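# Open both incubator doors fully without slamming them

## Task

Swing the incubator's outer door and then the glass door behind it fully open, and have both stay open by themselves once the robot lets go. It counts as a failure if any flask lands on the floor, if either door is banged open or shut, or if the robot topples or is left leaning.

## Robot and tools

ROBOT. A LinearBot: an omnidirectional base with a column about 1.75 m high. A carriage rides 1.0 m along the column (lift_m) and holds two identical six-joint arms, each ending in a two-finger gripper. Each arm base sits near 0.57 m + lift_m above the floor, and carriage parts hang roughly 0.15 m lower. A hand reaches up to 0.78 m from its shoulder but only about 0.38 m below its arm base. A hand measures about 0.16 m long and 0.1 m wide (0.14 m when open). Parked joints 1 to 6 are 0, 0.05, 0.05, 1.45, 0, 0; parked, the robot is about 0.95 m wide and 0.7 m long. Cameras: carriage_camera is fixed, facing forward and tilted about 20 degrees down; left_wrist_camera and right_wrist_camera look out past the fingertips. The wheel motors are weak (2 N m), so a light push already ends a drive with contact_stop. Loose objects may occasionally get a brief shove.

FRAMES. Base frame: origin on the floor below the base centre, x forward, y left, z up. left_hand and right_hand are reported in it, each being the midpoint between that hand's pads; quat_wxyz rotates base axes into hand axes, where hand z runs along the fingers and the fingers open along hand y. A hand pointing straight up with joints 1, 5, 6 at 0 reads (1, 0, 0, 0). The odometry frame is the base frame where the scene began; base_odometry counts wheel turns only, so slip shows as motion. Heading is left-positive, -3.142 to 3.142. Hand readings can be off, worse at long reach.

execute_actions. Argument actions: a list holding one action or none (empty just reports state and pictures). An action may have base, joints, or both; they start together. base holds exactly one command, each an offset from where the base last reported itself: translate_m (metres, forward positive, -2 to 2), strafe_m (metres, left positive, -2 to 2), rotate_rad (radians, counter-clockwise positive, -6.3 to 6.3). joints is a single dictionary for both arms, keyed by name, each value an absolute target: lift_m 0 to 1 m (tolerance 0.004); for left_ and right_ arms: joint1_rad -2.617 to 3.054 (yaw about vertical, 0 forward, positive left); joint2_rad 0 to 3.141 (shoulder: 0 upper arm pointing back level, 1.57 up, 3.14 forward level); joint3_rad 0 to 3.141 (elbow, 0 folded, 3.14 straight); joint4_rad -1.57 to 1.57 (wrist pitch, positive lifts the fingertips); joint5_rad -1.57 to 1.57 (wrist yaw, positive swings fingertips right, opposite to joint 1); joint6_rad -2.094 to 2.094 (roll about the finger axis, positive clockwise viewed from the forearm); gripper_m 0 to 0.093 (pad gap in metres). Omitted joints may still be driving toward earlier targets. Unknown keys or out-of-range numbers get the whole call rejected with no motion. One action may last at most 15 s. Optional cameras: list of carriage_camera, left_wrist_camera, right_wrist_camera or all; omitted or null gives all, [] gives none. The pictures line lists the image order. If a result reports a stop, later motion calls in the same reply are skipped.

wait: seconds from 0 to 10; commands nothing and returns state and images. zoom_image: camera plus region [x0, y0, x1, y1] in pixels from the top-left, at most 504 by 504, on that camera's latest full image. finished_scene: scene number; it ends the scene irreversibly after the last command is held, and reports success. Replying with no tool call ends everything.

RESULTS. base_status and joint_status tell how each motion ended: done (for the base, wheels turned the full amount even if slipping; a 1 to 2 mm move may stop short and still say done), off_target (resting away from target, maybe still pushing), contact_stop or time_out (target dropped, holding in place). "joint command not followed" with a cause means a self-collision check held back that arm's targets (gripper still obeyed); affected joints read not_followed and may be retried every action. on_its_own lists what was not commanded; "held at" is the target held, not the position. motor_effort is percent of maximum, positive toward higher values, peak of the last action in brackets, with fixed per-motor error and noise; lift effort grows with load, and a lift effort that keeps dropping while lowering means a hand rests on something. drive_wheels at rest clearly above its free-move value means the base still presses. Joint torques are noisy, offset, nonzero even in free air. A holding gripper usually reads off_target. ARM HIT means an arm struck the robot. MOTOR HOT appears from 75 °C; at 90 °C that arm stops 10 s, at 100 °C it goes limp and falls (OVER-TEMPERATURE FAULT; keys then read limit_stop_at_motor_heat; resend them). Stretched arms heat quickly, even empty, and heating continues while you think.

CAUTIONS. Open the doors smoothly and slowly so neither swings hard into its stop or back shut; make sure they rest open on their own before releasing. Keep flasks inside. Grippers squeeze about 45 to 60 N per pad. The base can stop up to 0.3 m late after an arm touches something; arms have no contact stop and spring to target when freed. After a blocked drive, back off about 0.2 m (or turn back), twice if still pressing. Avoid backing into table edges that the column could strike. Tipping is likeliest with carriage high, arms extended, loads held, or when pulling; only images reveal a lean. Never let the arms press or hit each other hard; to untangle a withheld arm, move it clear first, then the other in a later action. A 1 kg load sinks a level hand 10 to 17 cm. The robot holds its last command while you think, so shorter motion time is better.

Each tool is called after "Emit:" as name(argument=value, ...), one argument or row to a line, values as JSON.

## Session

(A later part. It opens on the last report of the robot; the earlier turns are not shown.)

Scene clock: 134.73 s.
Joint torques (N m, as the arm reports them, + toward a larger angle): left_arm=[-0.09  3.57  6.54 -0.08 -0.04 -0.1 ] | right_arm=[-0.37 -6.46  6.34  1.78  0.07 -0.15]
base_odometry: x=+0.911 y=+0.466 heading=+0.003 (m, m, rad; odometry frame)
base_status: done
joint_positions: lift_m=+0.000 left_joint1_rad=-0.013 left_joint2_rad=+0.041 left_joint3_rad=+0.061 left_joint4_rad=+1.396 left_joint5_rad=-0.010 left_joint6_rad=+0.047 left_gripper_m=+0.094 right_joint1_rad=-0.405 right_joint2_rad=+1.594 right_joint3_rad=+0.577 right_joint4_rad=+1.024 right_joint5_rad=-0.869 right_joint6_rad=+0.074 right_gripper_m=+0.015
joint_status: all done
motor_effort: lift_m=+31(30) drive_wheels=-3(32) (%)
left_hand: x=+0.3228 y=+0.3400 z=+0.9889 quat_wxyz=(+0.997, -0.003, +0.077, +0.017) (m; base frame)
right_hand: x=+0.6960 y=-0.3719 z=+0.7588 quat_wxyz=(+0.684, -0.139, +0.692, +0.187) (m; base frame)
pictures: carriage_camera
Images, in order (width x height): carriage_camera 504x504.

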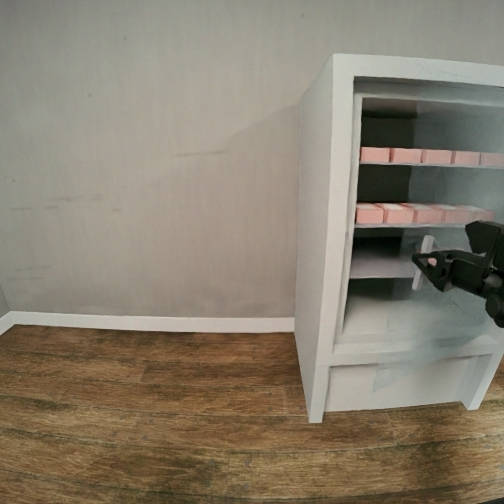

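Emit:
execute_actions(
  actions=[
    {"base":{"translate_m":-0.047},"joints":{"right_joint5_rad":-1.3,"right_joint1_rad":-0.7}},
  ],
  cameras=[],
)

Emit:
execute_actions(
  actions=[
    {"base":{"strafe_m":-0.07},"joints":{"right_joint5_rad":-1.5,"right_joint1_rad":-0.75}},
  ],
  cameras=[],
)

Emit:
execute_actions(
  actions=[
    {"joints":{"right_gripper_m":0.093}},
  ],
  cameras=[],
)

Emit:
execute_actions(
  actions=[
    {"base":{"translate_m":-0.04},"joints":{"right_joint1_rad":-0.95}},
  ],
  cameras=["carriage_camera","right_wrist_camera"],
)

Scene clock: 139.83 s.
Joint torques (N m, as the arm reports them, + toward a larger angle): left_arm=[-0.09  3.56  6.47 -0.06 -0.04 -0.1 ] | right_arm=[ 0.53 -6.17  6.07  1.43 -0.02 -0.15]
base_odometry: x=+0.864 y=+0.466 heading=+0.002 (m, m, rad; odometry frame)
base_status: done
joint_positions: lift_m=+0.000 left_joint1_rad=-0.013 left_joint2_rad=+0.041 left_joint3_rad=+0.061 left_joint4_rad=+1.397 left_joint5_rad=-0.010 left_joint6_rad=+0.047 left_gripper_m=+0.094 right_joint1_rad=-0.707 right_joint2_rad=+1.594 right_joint3_rad=+0.577 right_joint4_rad=+1.029 right_joint5_rad=-1.301 right_joint6_rad=+0.074 right_gripper_m=+0.015
joint_status: all done
motor_effort: lift_m=+31(32) drive_wheels=-2(23) (%)
left_hand: x=+0.3227 y=+0.3400 z=+0.9889 quat_wxyz=(+0.997, -0.003, +0.077, +0.017) (m; base frame)
right_hand: x=+0.6403 y=-0.4246 z=+0.7589 quat_wxyz=(+0.671, -0.185, +0.681, +0.228) (m; base frame)
pictures: none
No camera images: the call's "cameras" was empty. Leave "cameras" out to get every camera's image.

Scene clock: 141.27 s.
Joint torques (N m, as the arm reports them, + toward a larger angle): left_arm=[-0.07  3.53  6.61 -0.11 -0.04 -0.11] | right_arm=[-2.66 -2.81  8.53  1.21  0.84 -0.11]
base_odometry: x=+0.863 y=+0.396 heading=+0.002 (m, m, rad; odometry frame)
base_status: done
joint_positions: lift_m=+0.000 left_joint1_rad=-0.013 left_joint2_rad=+0.041 left_joint3_rad=+0.061 left_joint4_rad=+1.397 left_joint5_rad=-0.010 left_joint6_rad=+0.047 left_gripper_m=+0.094 right_joint1_rad=-0.710 right_joint2_rad=+1.558 right_joint3_rad=+0.545 right_joint4_rad=+1.029 right_joint5_rad=-1.581 right_joint6_rad=+0.071 right_gripper_m=+0.017
joint_status: right_joint1_rad off_target (ended at -0.710, target -0.750); right_joint5_rad off_target (ended at -1.581, target -1.500)
motor_effort: lift_m=+31(31) drive_wheels=+7(19) (%)
left_hand: x=+0.3227 y=+0.3400 z=+0.9889 quat_wxyz=(+0.997, -0.003, +0.077, +0.017) (m; base frame)
right_hand: x=+0.6013 y=-0.3840 z=+0.7594 quat_wxyz=(+0.633, -0.281, +0.649, +0.315) (m; base frame)
pictures: none
No camera images: the call's "cameras" was empty. Leave "cameras" out to get every camera's image.

Scene clock: 142.00 s.
Joint torques (N m, as the arm reports them, + toward a larger angle): left_arm=[-0.11  3.6   6.54 -0.04 -0.04 -0.1 ] | right_arm=[-0.41 -5.04  8.    1.52  0.03  0.01]
base_odometry: x=+0.864 y=+0.396 heading=+0.002 (m, m, rad; odometry frame)
base_status: not commanded
joint_positions: lift_m=+0.000 left_joint1_rad=-0.013 left_joint2_rad=+0.041 left_joint3_rad=+0.061 left_joint4_rad=+1.396 left_joint5_rad=-0.010 left_joint6_rad=+0.047 left_gripper_m=+0.094 right_joint1_rad=-0.746 right_joint2_rad=+1.583 right_joint3_rad=+0.550 right_joint4_rad=+1.004 right_joint5_rad=-1.510 right_joint6_rad=+0.059 right_gripper_m=+0.093
joint_status: all done
on_its_own: right_joint1_rad moved -0.035 to your old target -0.750; right_joint5_rad moved +0.071 to your old target -1.500
motor_effort: lift_m=+30(31) drive_wheels=+2(7) (%)
left_hand: x=+0.3228 y=+0.3400 z=+0.9889 quat_wxyz=(+0.997, -0.003, +0.077, +0.017) (m; base frame)
right_hand: x=+0.6105 y=-0.4058 z=+0.7522 quat_wxyz=(+0.643, -0.235, +0.668, +0.292) (m; base frame)
pictures: none
No camera images: the call's "cameras" was empty. Leave "cameras" out to get every camera's image.

Scene clock: 143.20 s.
Joint torques (N m, as the arm reports them, + toward a larger angle): left_arm=[-0.07  3.53  6.5  -0.08 -0.04 -0.1 ] | right_arm=[ 0.   -5.02  8.06  1.59  0.01  0.01]
base_odometry: x=+0.824 y=+0.395 heading=+0.002 (m, m, rad; odometry frame)
base_status: done
joint_positions: lift_m=+0.000 left_joint1_rad=-0.013 left_joint2_rad=+0.041 left_joint3_rad=+0.061 left_joint4_rad=+1.396 left_joint5_rad=-0.010 left_joint6_rad=+0.047 left_gripper_m=+0.094 right_joint1_rad=-0.950 right_joint2_rad=+1.583 right_joint3_rad=+0.550 right_joint4_rad=+1.000 right_joint5_rad=-1.506 right_joint6_rad=+0.058 right_gripper_m=+0.093
joint_status: all done
motor_effort: lift_m=+31(32) drive_wheels=-3(15) (%)
left_hand: x=+0.3228 y=+0.3400 z=+0.9889 quat_wxyz=(+0.997, -0.003, +0.077, +0.017) (m; base frame)
right_hand: x=+0.5904 y=-0.4710 z=+0.7519 quat_wxyz=(+0.670, -0.163, +0.689, +0.225) (m; base frame)
pictures: carriage_camera, right_wrist_camera
Images, in order (width x height): carriage_camera 504x504, right_wrist_camera 504x504.

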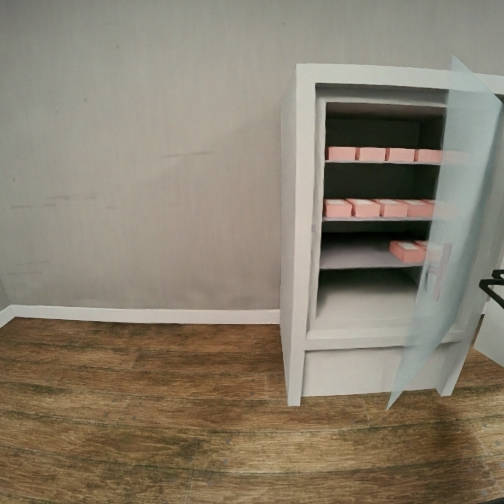

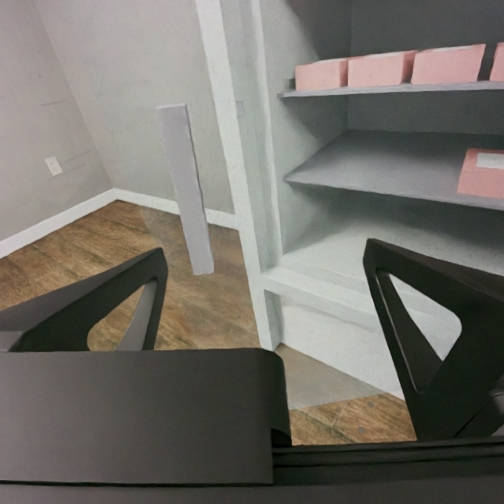

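Emit:
execute_actions(
  actions=[
    {"base":{"translate_m":-0.27}},
  ],
  cameras=[],
)

Emit:
execute_actions(
  actions=[
    {"base":{"strafe_m":0.17},"joints":{"right_joint1_rad":0,"right_joint5_rad":0,"right_gripper_m":0}},
  ],
  cameras=["carriage_camera"],
)

Emit:
execute_actions(
  actions=[
    {"base":{"translate_m":0.36}},
  ],
  cameras=[],
)

Emit:
execute_actions(
  actions=[
    {"joints":{"right_joint5_rad":0.9}},
  ],
  cameras=["carriage_camera","right_wrist_camera"],
)

Scene clock: 149.03 s.
Joint torques (N m, as the arm reports them, + toward a larger angle): left_arm=[-0.07  3.68  6.56 -0.05 -0.04 -0.11] | right_arm=[ 0.03 -5.04  8.1   1.59  0.    0.  ]
base_odometry: x=+0.553 y=+0.394 heading=+0.002 (m, m, rad; odometry frame)
base_status: done
joint_positions: lift_m=+0.000 left_joint1_rad=-0.013 left_joint2_rad=+0.041 left_joint3_rad=+0.061 left_joint4_rad=+1.397 left_joint5_rad=-0.010 left_joint6_rad=+0.047 left_gripper_m=+0.094 right_joint1_rad=-0.950 right_joint2_rad=+1.583 right_joint3_rad=+0.550 right_joint4_rad=+0.998 right_joint5_rad=-1.506 right_joint6_rad=+0.058 right_gripper_m=+0.093
joint_status: not commanded
motor_effort: lift_m=+30(32) drive_wheels=-2(22) (%)
left_hand: x=+0.3227 y=+0.3400 z=+0.9889 quat_wxyz=(+0.997, -0.003, +0.077, +0.017) (m; base frame)
right_hand: x=+0.5904 y=-0.4710 z=+0.7517 quat_wxyz=(+0.669, -0.163, +0.689, +0.225) (m; base frame)
pictures: none
No camera images: the call's "cameras" was empty. Leave "cameras" out to get every camera's image.

Scene clock: 151.07 s.
Joint torques (N m, as the arm reports them, + toward a larger angle): left_arm=[-0.09  3.59  6.44 -0.08 -0.04 -0.11] | right_arm=[-0.16 -5.61  8.68  2.32  0.06  0.01]
base_odometry: x=+0.553 y=+0.565 heading=+0.003 (m, m, rad; odometry frame)
base_status: done
joint_positions: lift_m=+0.000 left_joint1_rad=-0.013 left_joint2_rad=+0.041 left_joint3_rad=+0.061 left_joint4_rad=+1.397 left_joint5_rad=-0.010 left_joint6_rad=+0.047 left_gripper_m=+0.094 right_joint1_rad=+0.002 right_joint2_rad=+1.583 right_joint3_rad=+0.550 right_joint4_rad=+0.997 right_joint5_rad=-0.008 right_joint6_rad=+0.058 right_gripper_m=+0.000
joint_status: all done
motor_effort: lift_m=+31(30) drive_wheels=-4(18) (%)
left_hand: x=+0.3227 y=+0.3400 z=+0.9889 quat_wxyz=(+0.997, -0.003, +0.077, +0.017) (m; base frame)
right_hand: x=+0.7309 y=-0.3364 z=+0.7459 quat_wxyz=(+0.694, +0.017, +0.719, +0.024) (m; base frame)
pictures: carriage_camera
Images, in order (width x height): carriage_camera 504x504.

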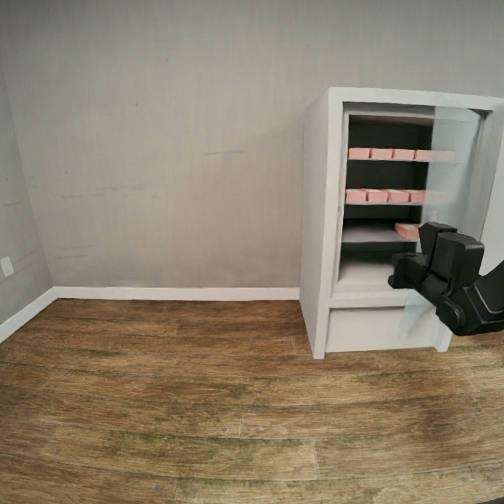

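Scene clock: 153.87 s.
Joint torques (N m, as the arm reports them, + toward a larger angle): left_arm=[-0.07  3.62  6.56 -0.09 -0.03 -0.1 ] | right_arm=[-0.15 -5.67  8.6   2.35  0.04  0.01]
base_odometry: x=+0.913 y=+0.566 heading=+0.004 (m, m, rad; odometry frame)
base_status: done
joint_positions: lift_m=+0.000 left_joint1_rad=-0.013 left_joint2_rad=+0.041 left_joint3_rad=+0.061 left_joint4_rad=+1.398 left_joint5_rad=-0.010 left_joint6_rad=+0.047 left_gripper_m=+0.094 right_joint1_rad=+0.002 right_joint2_rad=+1.583 right_joint3_rad=+0.550 right_joint4_rad=+0.996 right_joint5_rad=-0.008 right_joint6_rad=+0.058 right_gripper_m=+0.000
joint_status: not commanded
motor_effort: lift_m=+31(31) drive_wheels=-7(22) (%)
left_hand: x=+0.3224 y=+0.3400 z=+0.9890 quat_wxyz=(+0.997, -0.003, +0.077, +0.017) (m; base frame)
right_hand: x=+0.7309 y=-0.3364 z=+0.7457 quat_wxyz=(+0.694, +0.017, +0.720, +0.024) (m; base frame)
pictures: none
No camera images: the call's "cameras" was empty. Leave "cameras" out to get every camera's image.

Scene clock: 155.23 s.
Joint torques (N m, as the arm reports them, + toward a larger angle): left_arm=[-0.05  3.56  6.48 -0.08 -0.05 -0.1 ] | right_arm=[-0.14 -5.42  8.42  2.04  0.04  0.02]
base_odometry: x=+0.913 y=+0.566 heading=+0.004 (m, m, rad; odometry frame)
base_status: not commanded
joint_positions: lift_m=+0.000 left_joint1_rad=-0.013 left_joint2_rad=+0.041 left_joint3_rad=+0.061 left_joint4_rad=+1.398 left_joint5_rad=-0.010 left_joint6_rad=+0.047 left_gripper_m=+0.094 right_joint1_rad=+0.002 right_joint2_rad=+1.583 right_joint3_rad=+0.550 right_joint4_rad=+0.996 right_joint5_rad=+0.893 right_joint6_rad=+0.058 right_gripper_m=+0.000
joint_status: all done
motor_effort: lift_m=+31(31) drive_wheels=-7(7) (%)
left_hand: x=+0.3224 y=+0.3400 z=+0.9890 quat_wxyz=(+0.997, -0.003, +0.077, +0.017) (m; base frame)
right_hand: x=+0.6671 y=-0.4718 z=+0.7481 quat_wxyz=(+0.635, +0.318, +0.641, -0.292) (m; base frame)
pictures: carriage_camera, right_wrist_camera
Images, in order (width x height): carriage_camera 504x504, right_wrist_camera 504x504.

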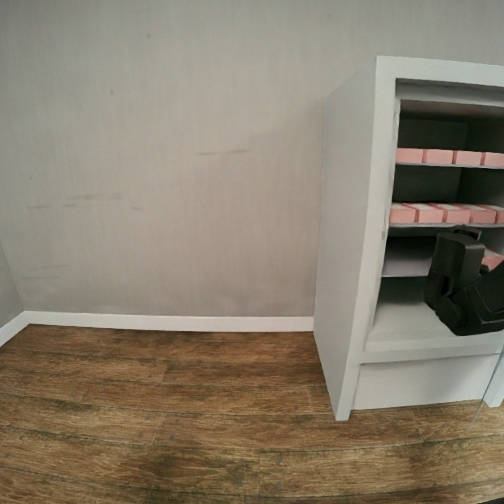

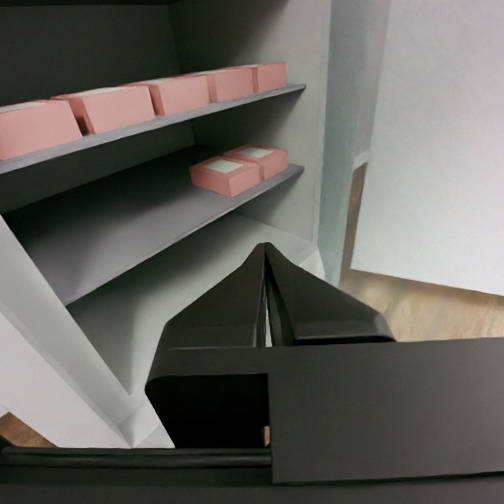

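Emit:
execute_actions(
  actions=[
    {"joints":{"right_joint1_rad":-0.2}},
  ],
  cameras=[],
)

Emit:
execute_actions(
  actions=[
    {"joints":{"right_joint1_rad":-0.4}},
  ],
  cameras=[],
)

Emit:
execute_actions(
  actions=[
    {"base":{"strafe_m":-0.12}},
  ],
  cameras=[],
)

Emit:
execute_actions(
  actions=[
    {"base":{"strafe_m":-0.12}},
  ],
  cameras=["carriage_camera","right_wrist_camera"],
)

Scene clock: 158.43 s.
Joint torques (N m, as the arm reports them, + toward a larger angle): left_arm=[-0.09  3.59  6.7  -0.06 -0.04 -0.11] | right_arm=[ 0.09 -5.37  8.42  2.04  0.02  0.01]
base_odometry: x=+0.913 y=+0.566 heading=+0.004 (m, m, rad; odometry frame)
base_status: not commanded
joint_positions: lift_m=+0.000 left_joint1_rad=-0.013 left_joint2_rad=+0.041 left_joint3_rad=+0.061 left_joint4_rad=+1.398 left_joint5_rad=-0.010 left_joint6_rad=+0.047 left_gripper_m=+0.094 right_joint1_rad=-0.201 right_joint2_rad=+1.583 right_joint3_rad=+0.550 right_joint4_rad=+0.996 right_joint5_rad=+0.896 right_joint6_rad=+0.058 right_gripper_m=+0.000
joint_status: all done
motor_effort: lift_m=+31(31) drive_wheels=-7(7) (%)
left_hand: x=+0.3224 y=+0.3400 z=+0.9890 quat_wxyz=(+0.997, -0.003, +0.077, +0.017) (m; base frame)
right_hand: x=+0.6321 y=-0.5463 z=+0.7481 quat_wxyz=(+0.602, +0.382, +0.605, -0.356) (m; base frame)
pictures: none
No camera images: the call's "cameras" was empty. Leave "cameras" out to get every camera's image.

Scene clock: 159.23 s.
Joint torques (N m, as the arm reports them, + toward a larger angle): left_arm=[-0.08  3.56  6.4  -0.07 -0.04 -0.1 ] | right_arm=[ 0.25 -5.51  8.52  2.    0.01  0.06]
base_odometry: x=+0.913 y=+0.566 heading=+0.003 (m, m, rad; odometry frame)
base_status: not commanded
joint_positions: lift_m=+0.000 left_joint1_rad=-0.013 left_joint2_rad=+0.041 left_joint3_rad=+0.061 left_joint4_rad=+1.398 left_joint5_rad=-0.010 left_joint6_rad=+0.047 left_gripper_m=+0.094 right_joint1_rad=-0.403 right_joint2_rad=+1.583 right_joint3_rad=+0.550 right_joint4_rad=+0.994 right_joint5_rad=+0.895 right_joint6_rad=+0.054 right_gripper_m=+0.000
joint_status: all done
motor_effort: lift_m=+31(30) drive_wheels=-5(7) (%)
left_hand: x=+0.3224 y=+0.3400 z=+0.9890 quat_wxyz=(+0.997, -0.003, +0.077, +0.017) (m; base frame)
right_hand: x=+0.5834 y=-0.6118 z=+0.7477 quat_wxyz=(+0.562, +0.439, +0.565, -0.416) (m; base frame)
pictures: none
No camera images: the call's "cameras" was empty. Leave "cameras" out to get every camera's image.

Scene clock: 161.00 s.
Joint torques (N m, as the arm reports them, + toward a larger angle): left_arm=[-0.07  3.55  6.44 -0.09 -0.03 -0.1 ] | right_arm=[ 0.07 -5.3   8.4   2.09  0.01  0.06]
base_odometry: x=+0.914 y=+0.446 heading=+0.004 (m, m, rad; odometry frame)
base_status: done
joint_positions: lift_m=+0.000 left_joint1_rad=-0.013 left_joint2_rad=+0.041 left_joint3_rad=+0.061 left_joint4_rad=+1.398 left_joint5_rad=-0.011 left_joint6_rad=+0.047 left_gripper_m=+0.094 right_joint1_rad=-0.401 right_joint2_rad=+1.583 right_joint3_rad=+0.550 right_joint4_rad=+0.994 right_joint5_rad=+0.895 right_joint6_rad=+0.054 right_gripper_m=+0.000
joint_status: not commanded
motor_effort: lift_m=+30(31) drive_wheels=-3(22) (%)
left_hand: x=+0.3223 y=+0.3400 z=+0.9890 quat_wxyz=(+0.997, -0.003, +0.076, +0.017) (m; base frame)
right_hand: x=+0.5840 y=-0.6111 z=+0.7477 quat_wxyz=(+0.562, +0.439, +0.565, -0.415) (m; base frame)
pictures: none
No camera images: the call's "cameras" was empty. Leave "cameras" out to get every camera's image.

Scene clock: 162.77 s.
Joint torques (N m, as the arm reports them, + toward a larger angle): left_arm=[-0.08  3.62  6.43 -0.08 -0.04 -0.1 ] | right_arm=[ 0.06 -5.46  8.55  1.99  0.02  0.05]
base_odometry: x=+0.914 y=+0.326 heading=+0.004 (m, m, rad; odometry frame)
base_status: done
joint_positions: lift_m=+0.000 left_joint1_rad=-0.013 left_joint2_rad=+0.041 left_joint3_rad=+0.061 left_joint4_rad=+1.398 left_joint5_rad=-0.011 left_joint6_rad=+0.047 left_gripper_m=+0.094 right_joint1_rad=-0.401 right_joint2_rad=+1.583 right_joint3_rad=+0.550 right_joint4_rad=+0.994 right_joint5_rad=+0.895 right_joint6_rad=+0.054 right_gripper_m=+0.000
joint_status: not commanded
motor_effort: lift_m=+31(31) drive_wheels=-4(22) (%)
left_hand: x=+0.3223 y=+0.3400 z=+0.9890 quat_wxyz=(+0.997, -0.003, +0.076, +0.017) (m; base frame)
right_hand: x=+0.5840 y=-0.6111 z=+0.7477 quat_wxyz=(+0.562, +0.439, +0.565, -0.415) (m; base frame)
pictures: carriage_camera, right_wrist_camera
Images, in order (width x height): carriage_camera 504x504, right_wrist_camera 504x504.

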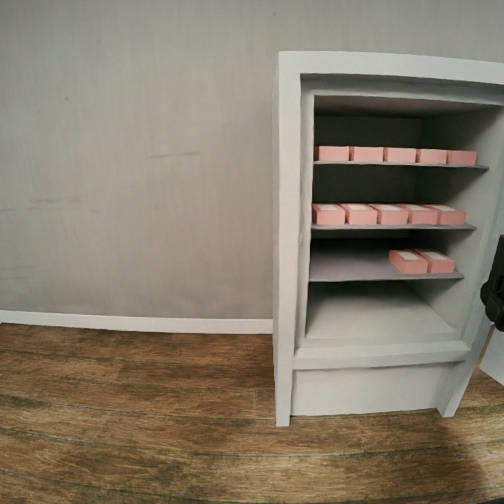

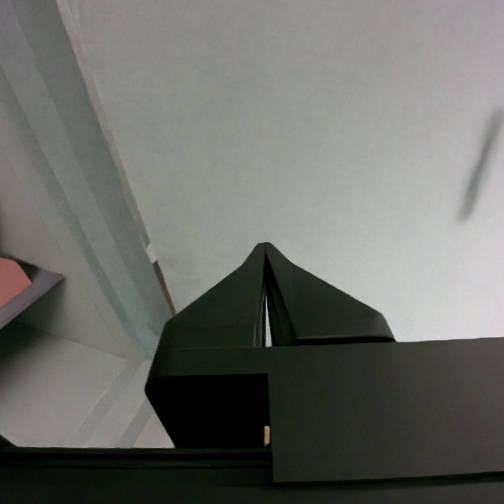

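Emit:
execute_actions(
  actions=[
    {"base":{"strafe_m":-0.07}},
  ],
  cameras=[],
)

Emit:
execute_actions(
  actions=[
    {"base":{"strafe_m":-0.05}},
  ],
  cameras=["carriage_camera","right_wrist_camera"],
)

Scene clock: 166.10 s.
Joint torques (N m, as the arm reports them, + toward a larger angle): left_arm=[-0.08  3.59  6.49 -0.05 -0.04 -0.11] | right_arm=[ 0.1  -5.36  8.49  2.05  0.01  0.05]
base_odometry: x=+0.915 y=+0.256 heading=+0.004 (m, m, rad; odometry frame)
base_status: done
joint_positions: lift_m=+0.000 left_joint1_rad=-0.013 left_joint2_rad=+0.041 left_joint3_rad=+0.061 left_joint4_rad=+1.398 left_joint5_rad=-0.011 left_joint6_rad=+0.047 left_gripper_m=+0.094 right_joint1_rad=-0.401 right_joint2_rad=+1.583 right_joint3_rad=+0.550 right_joint4_rad=+0.994 right_joint5_rad=+0.895 right_joint6_rad=+0.054 right_gripper_m=+0.000
joint_status: not commanded
motor_effort: lift_m=+30(31) drive_wheels=-4(23) (%)
left_hand: x=+0.3224 y=+0.3400 z=+0.9890 quat_wxyz=(+0.997, -0.003, +0.077, +0.017) (m; base frame)
right_hand: x=+0.5840 y=-0.6111 z=+0.7477 quat_wxyz=(+0.562, +0.439, +0.565, -0.415) (m; base frame)
pictures: none
No camera images: the call's "cameras" was empty. Leave "cameras" out to get every camera's image.

Scene clock: 167.40 s.
Joint torques (N m, as the arm reports them, + toward a larger angle): left_arm=[-0.06  3.54  6.55 -0.07 -0.03 -0.1 ] | right_arm=[-0.06 -5.46  8.35  2.05  0.03  0.05]
base_odometry: x=+0.915 y=+0.206 heading=+0.005 (m, m, rad; odometry frame)
base_status: done
joint_positions: lift_m=+0.000 left_joint1_rad=-0.013 left_joint2_rad=+0.041 left_joint3_rad=+0.061 left_joint4_rad=+1.398 left_joint5_rad=-0.011 left_joint6_rad=+0.047 left_gripper_m=+0.094 right_joint1_rad=-0.401 right_joint2_rad=+1.583 right_joint3_rad=+0.550 right_joint4_rad=+0.994 right_joint5_rad=+0.895 right_joint6_rad=+0.054 right_gripper_m=+0.000
joint_status: not commanded
motor_effort: lift_m=+31(32) drive_wheels=-3(22) (%)
left_hand: x=+0.3224 y=+0.3400 z=+0.9890 quat_wxyz=(+0.997, -0.003, +0.077, +0.017) (m; base frame)
right_hand: x=+0.5840 y=-0.6111 z=+0.7477 quat_wxyz=(+0.562, +0.439, +0.565, -0.415) (m; base frame)
pictures: carriage_camera, right_wrist_camera
Images, in order (width x height): carriage_camera 504x504, right_wrist_camera 504x504.

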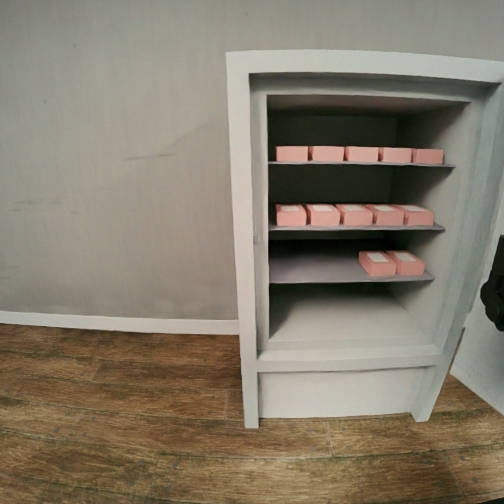

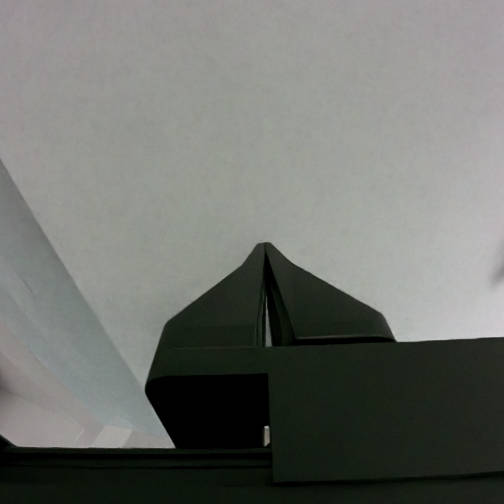

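Emit:
execute_actions(
  actions=[
    {"base":{"strafe_m":-0.05}},
  ],
  cameras=[],
)

Emit:
execute_actions(
  actions=[
    {"base":{"strafe_m":0.15},"joints":{"right_joint1_rad":-0.1}},
  ],
  cameras=[],
)

Emit:
execute_actions(
  actions=[
    {"base":{"rotate_rad":-0.5},"joints":{"right_joint1_rad":0.3}},
  ],
  cameras=["carriage_camera"],
)

Scene clock: 171.43 s.
Joint torques (N m, as the arm reports them, + toward a larger angle): left_arm=[-0.05  3.58  6.52 -0.08 -0.05 -0.1 ] | right_arm=[-4.25 -5.34  8.4   2.04 -0.11  0.06]
base_odometry: x=+0.916 y=+0.156 heading=+0.005 (m, m, rad; odometry frame)
base_status: done
joint_positions: lift_m=+0.000 left_joint1_rad=-0.013 left_joint2_rad=+0.041 left_joint3_rad=+0.061 left_joint4_rad=+1.398 left_joint5_rad=-0.010 left_joint6_rad=+0.047 left_gripper_m=+0.094 right_joint1_rad=-0.340 right_joint2_rad=+1.583 right_joint3_rad=+0.550 right_joint4_rad=+0.995 right_joint5_rad=+0.909 right_joint6_rad=+0.054 right_gripper_m=+0.000
joint_status: not commanded
motor_effort: lift_m=+31(31) drive_wheels=+10(23) (%)
left_hand: x=+0.3224 y=+0.3400 z=+0.9890 quat_wxyz=(+0.997, -0.003, +0.077, +0.017) (m; base frame)
right_hand: x=+0.5977 y=-0.5932 z=+0.7479 quat_wxyz=(+0.572, +0.425, +0.575, -0.402) (m; base frame)
pictures: none
No camera images: the call's "cameras" was empty. Leave "cameras" out to get every camera's image.

Scene clock: 173.37 s.
Joint torques (N m, as the arm reports them, + toward a larger angle): left_arm=[-0.07  3.54  6.5  -0.07 -0.05 -0.1 ] | right_arm=[ 0.1  -5.41  8.38  2.05 -0.07  0.06]
base_odometry: x=+0.915 y=+0.306 heading=+0.004 (m, m, rad; odometry frame)
base_status: done
joint_positions: lift_m=+0.000 left_joint1_rad=-0.013 left_joint2_rad=+0.041 left_joint3_rad=+0.061 left_joint4_rad=+1.397 left_joint5_rad=-0.010 left_joint6_rad=+0.047 left_gripper_m=+0.094 right_joint1_rad=-0.102 right_joint2_rad=+1.583 right_joint3_rad=+0.550 right_joint4_rad=+0.995 right_joint5_rad=+0.904 right_joint6_rad=+0.054 right_gripper_m=+0.000
joint_status: all done
motor_effort: lift_m=+30(31) drive_wheels=-7(22) (%)
left_hand: x=+0.3225 y=+0.3400 z=+0.9890 quat_wxyz=(+0.997, -0.003, +0.077, +0.017) (m; base frame)
right_hand: x=+0.6498 y=-0.5117 z=+0.7479 quat_wxyz=(+0.616, +0.352, +0.622, -0.329) (m; base frame)
pictures: none
No camera images: the call's "cameras" was empty. Leave "cameras" out to get every camera's image.

Scene clock: 175.23 s.
Joint torques (N m, as the arm reports them, + toward a larger angle): left_arm=[-0.04  3.7   6.37 -0.12 -0.05 -0.1 ] | right_arm=[-0.12 -5.4   8.43  2.04 -0.04  0.06]
base_odometry: x=+0.915 y=+0.306 heading=-0.495 (m, m, rad; odometry frame)
base_status: done
joint_positions: lift_m=+0.000 left_joint1_rad=-0.013 left_joint2_rad=+0.041 left_joint3_rad=+0.061 left_joint4_rad=+1.398 left_joint5_rad=-0.010 left_joint6_rad=+0.047 left_gripper_m=+0.094 right_joint1_rad=+0.302 right_joint2_rad=+1.583 right_joint3_rad=+0.550 right_joint4_rad=+0.995 right_joint5_rad=+0.901 right_joint6_rad=+0.054 right_gripper_m=+0.000
joint_status: all done
motor_effort: lift_m=+32(31) drive_wheels=+8(19) (%)
left_hand: x=+0.3223 y=+0.3400 z=+0.9890 quat_wxyz=(+0.997, -0.003, +0.076, +0.017) (m; base frame)
right_hand: x=+0.6887 y=-0.3542 z=+0.7478 quat_wxyz=(+0.670, +0.219, +0.681, -0.198) (m; base frame)
pictures: carriage_camera
Images, in order (width x height): carriage_camera 504x504.

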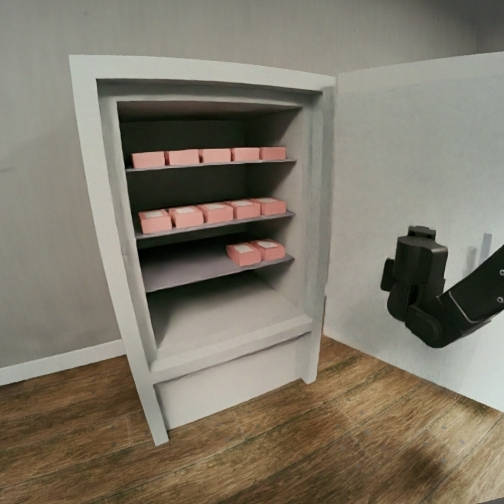

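Emit:
finished_scene(
  scene=1,
)

The scene is finished: the task was done.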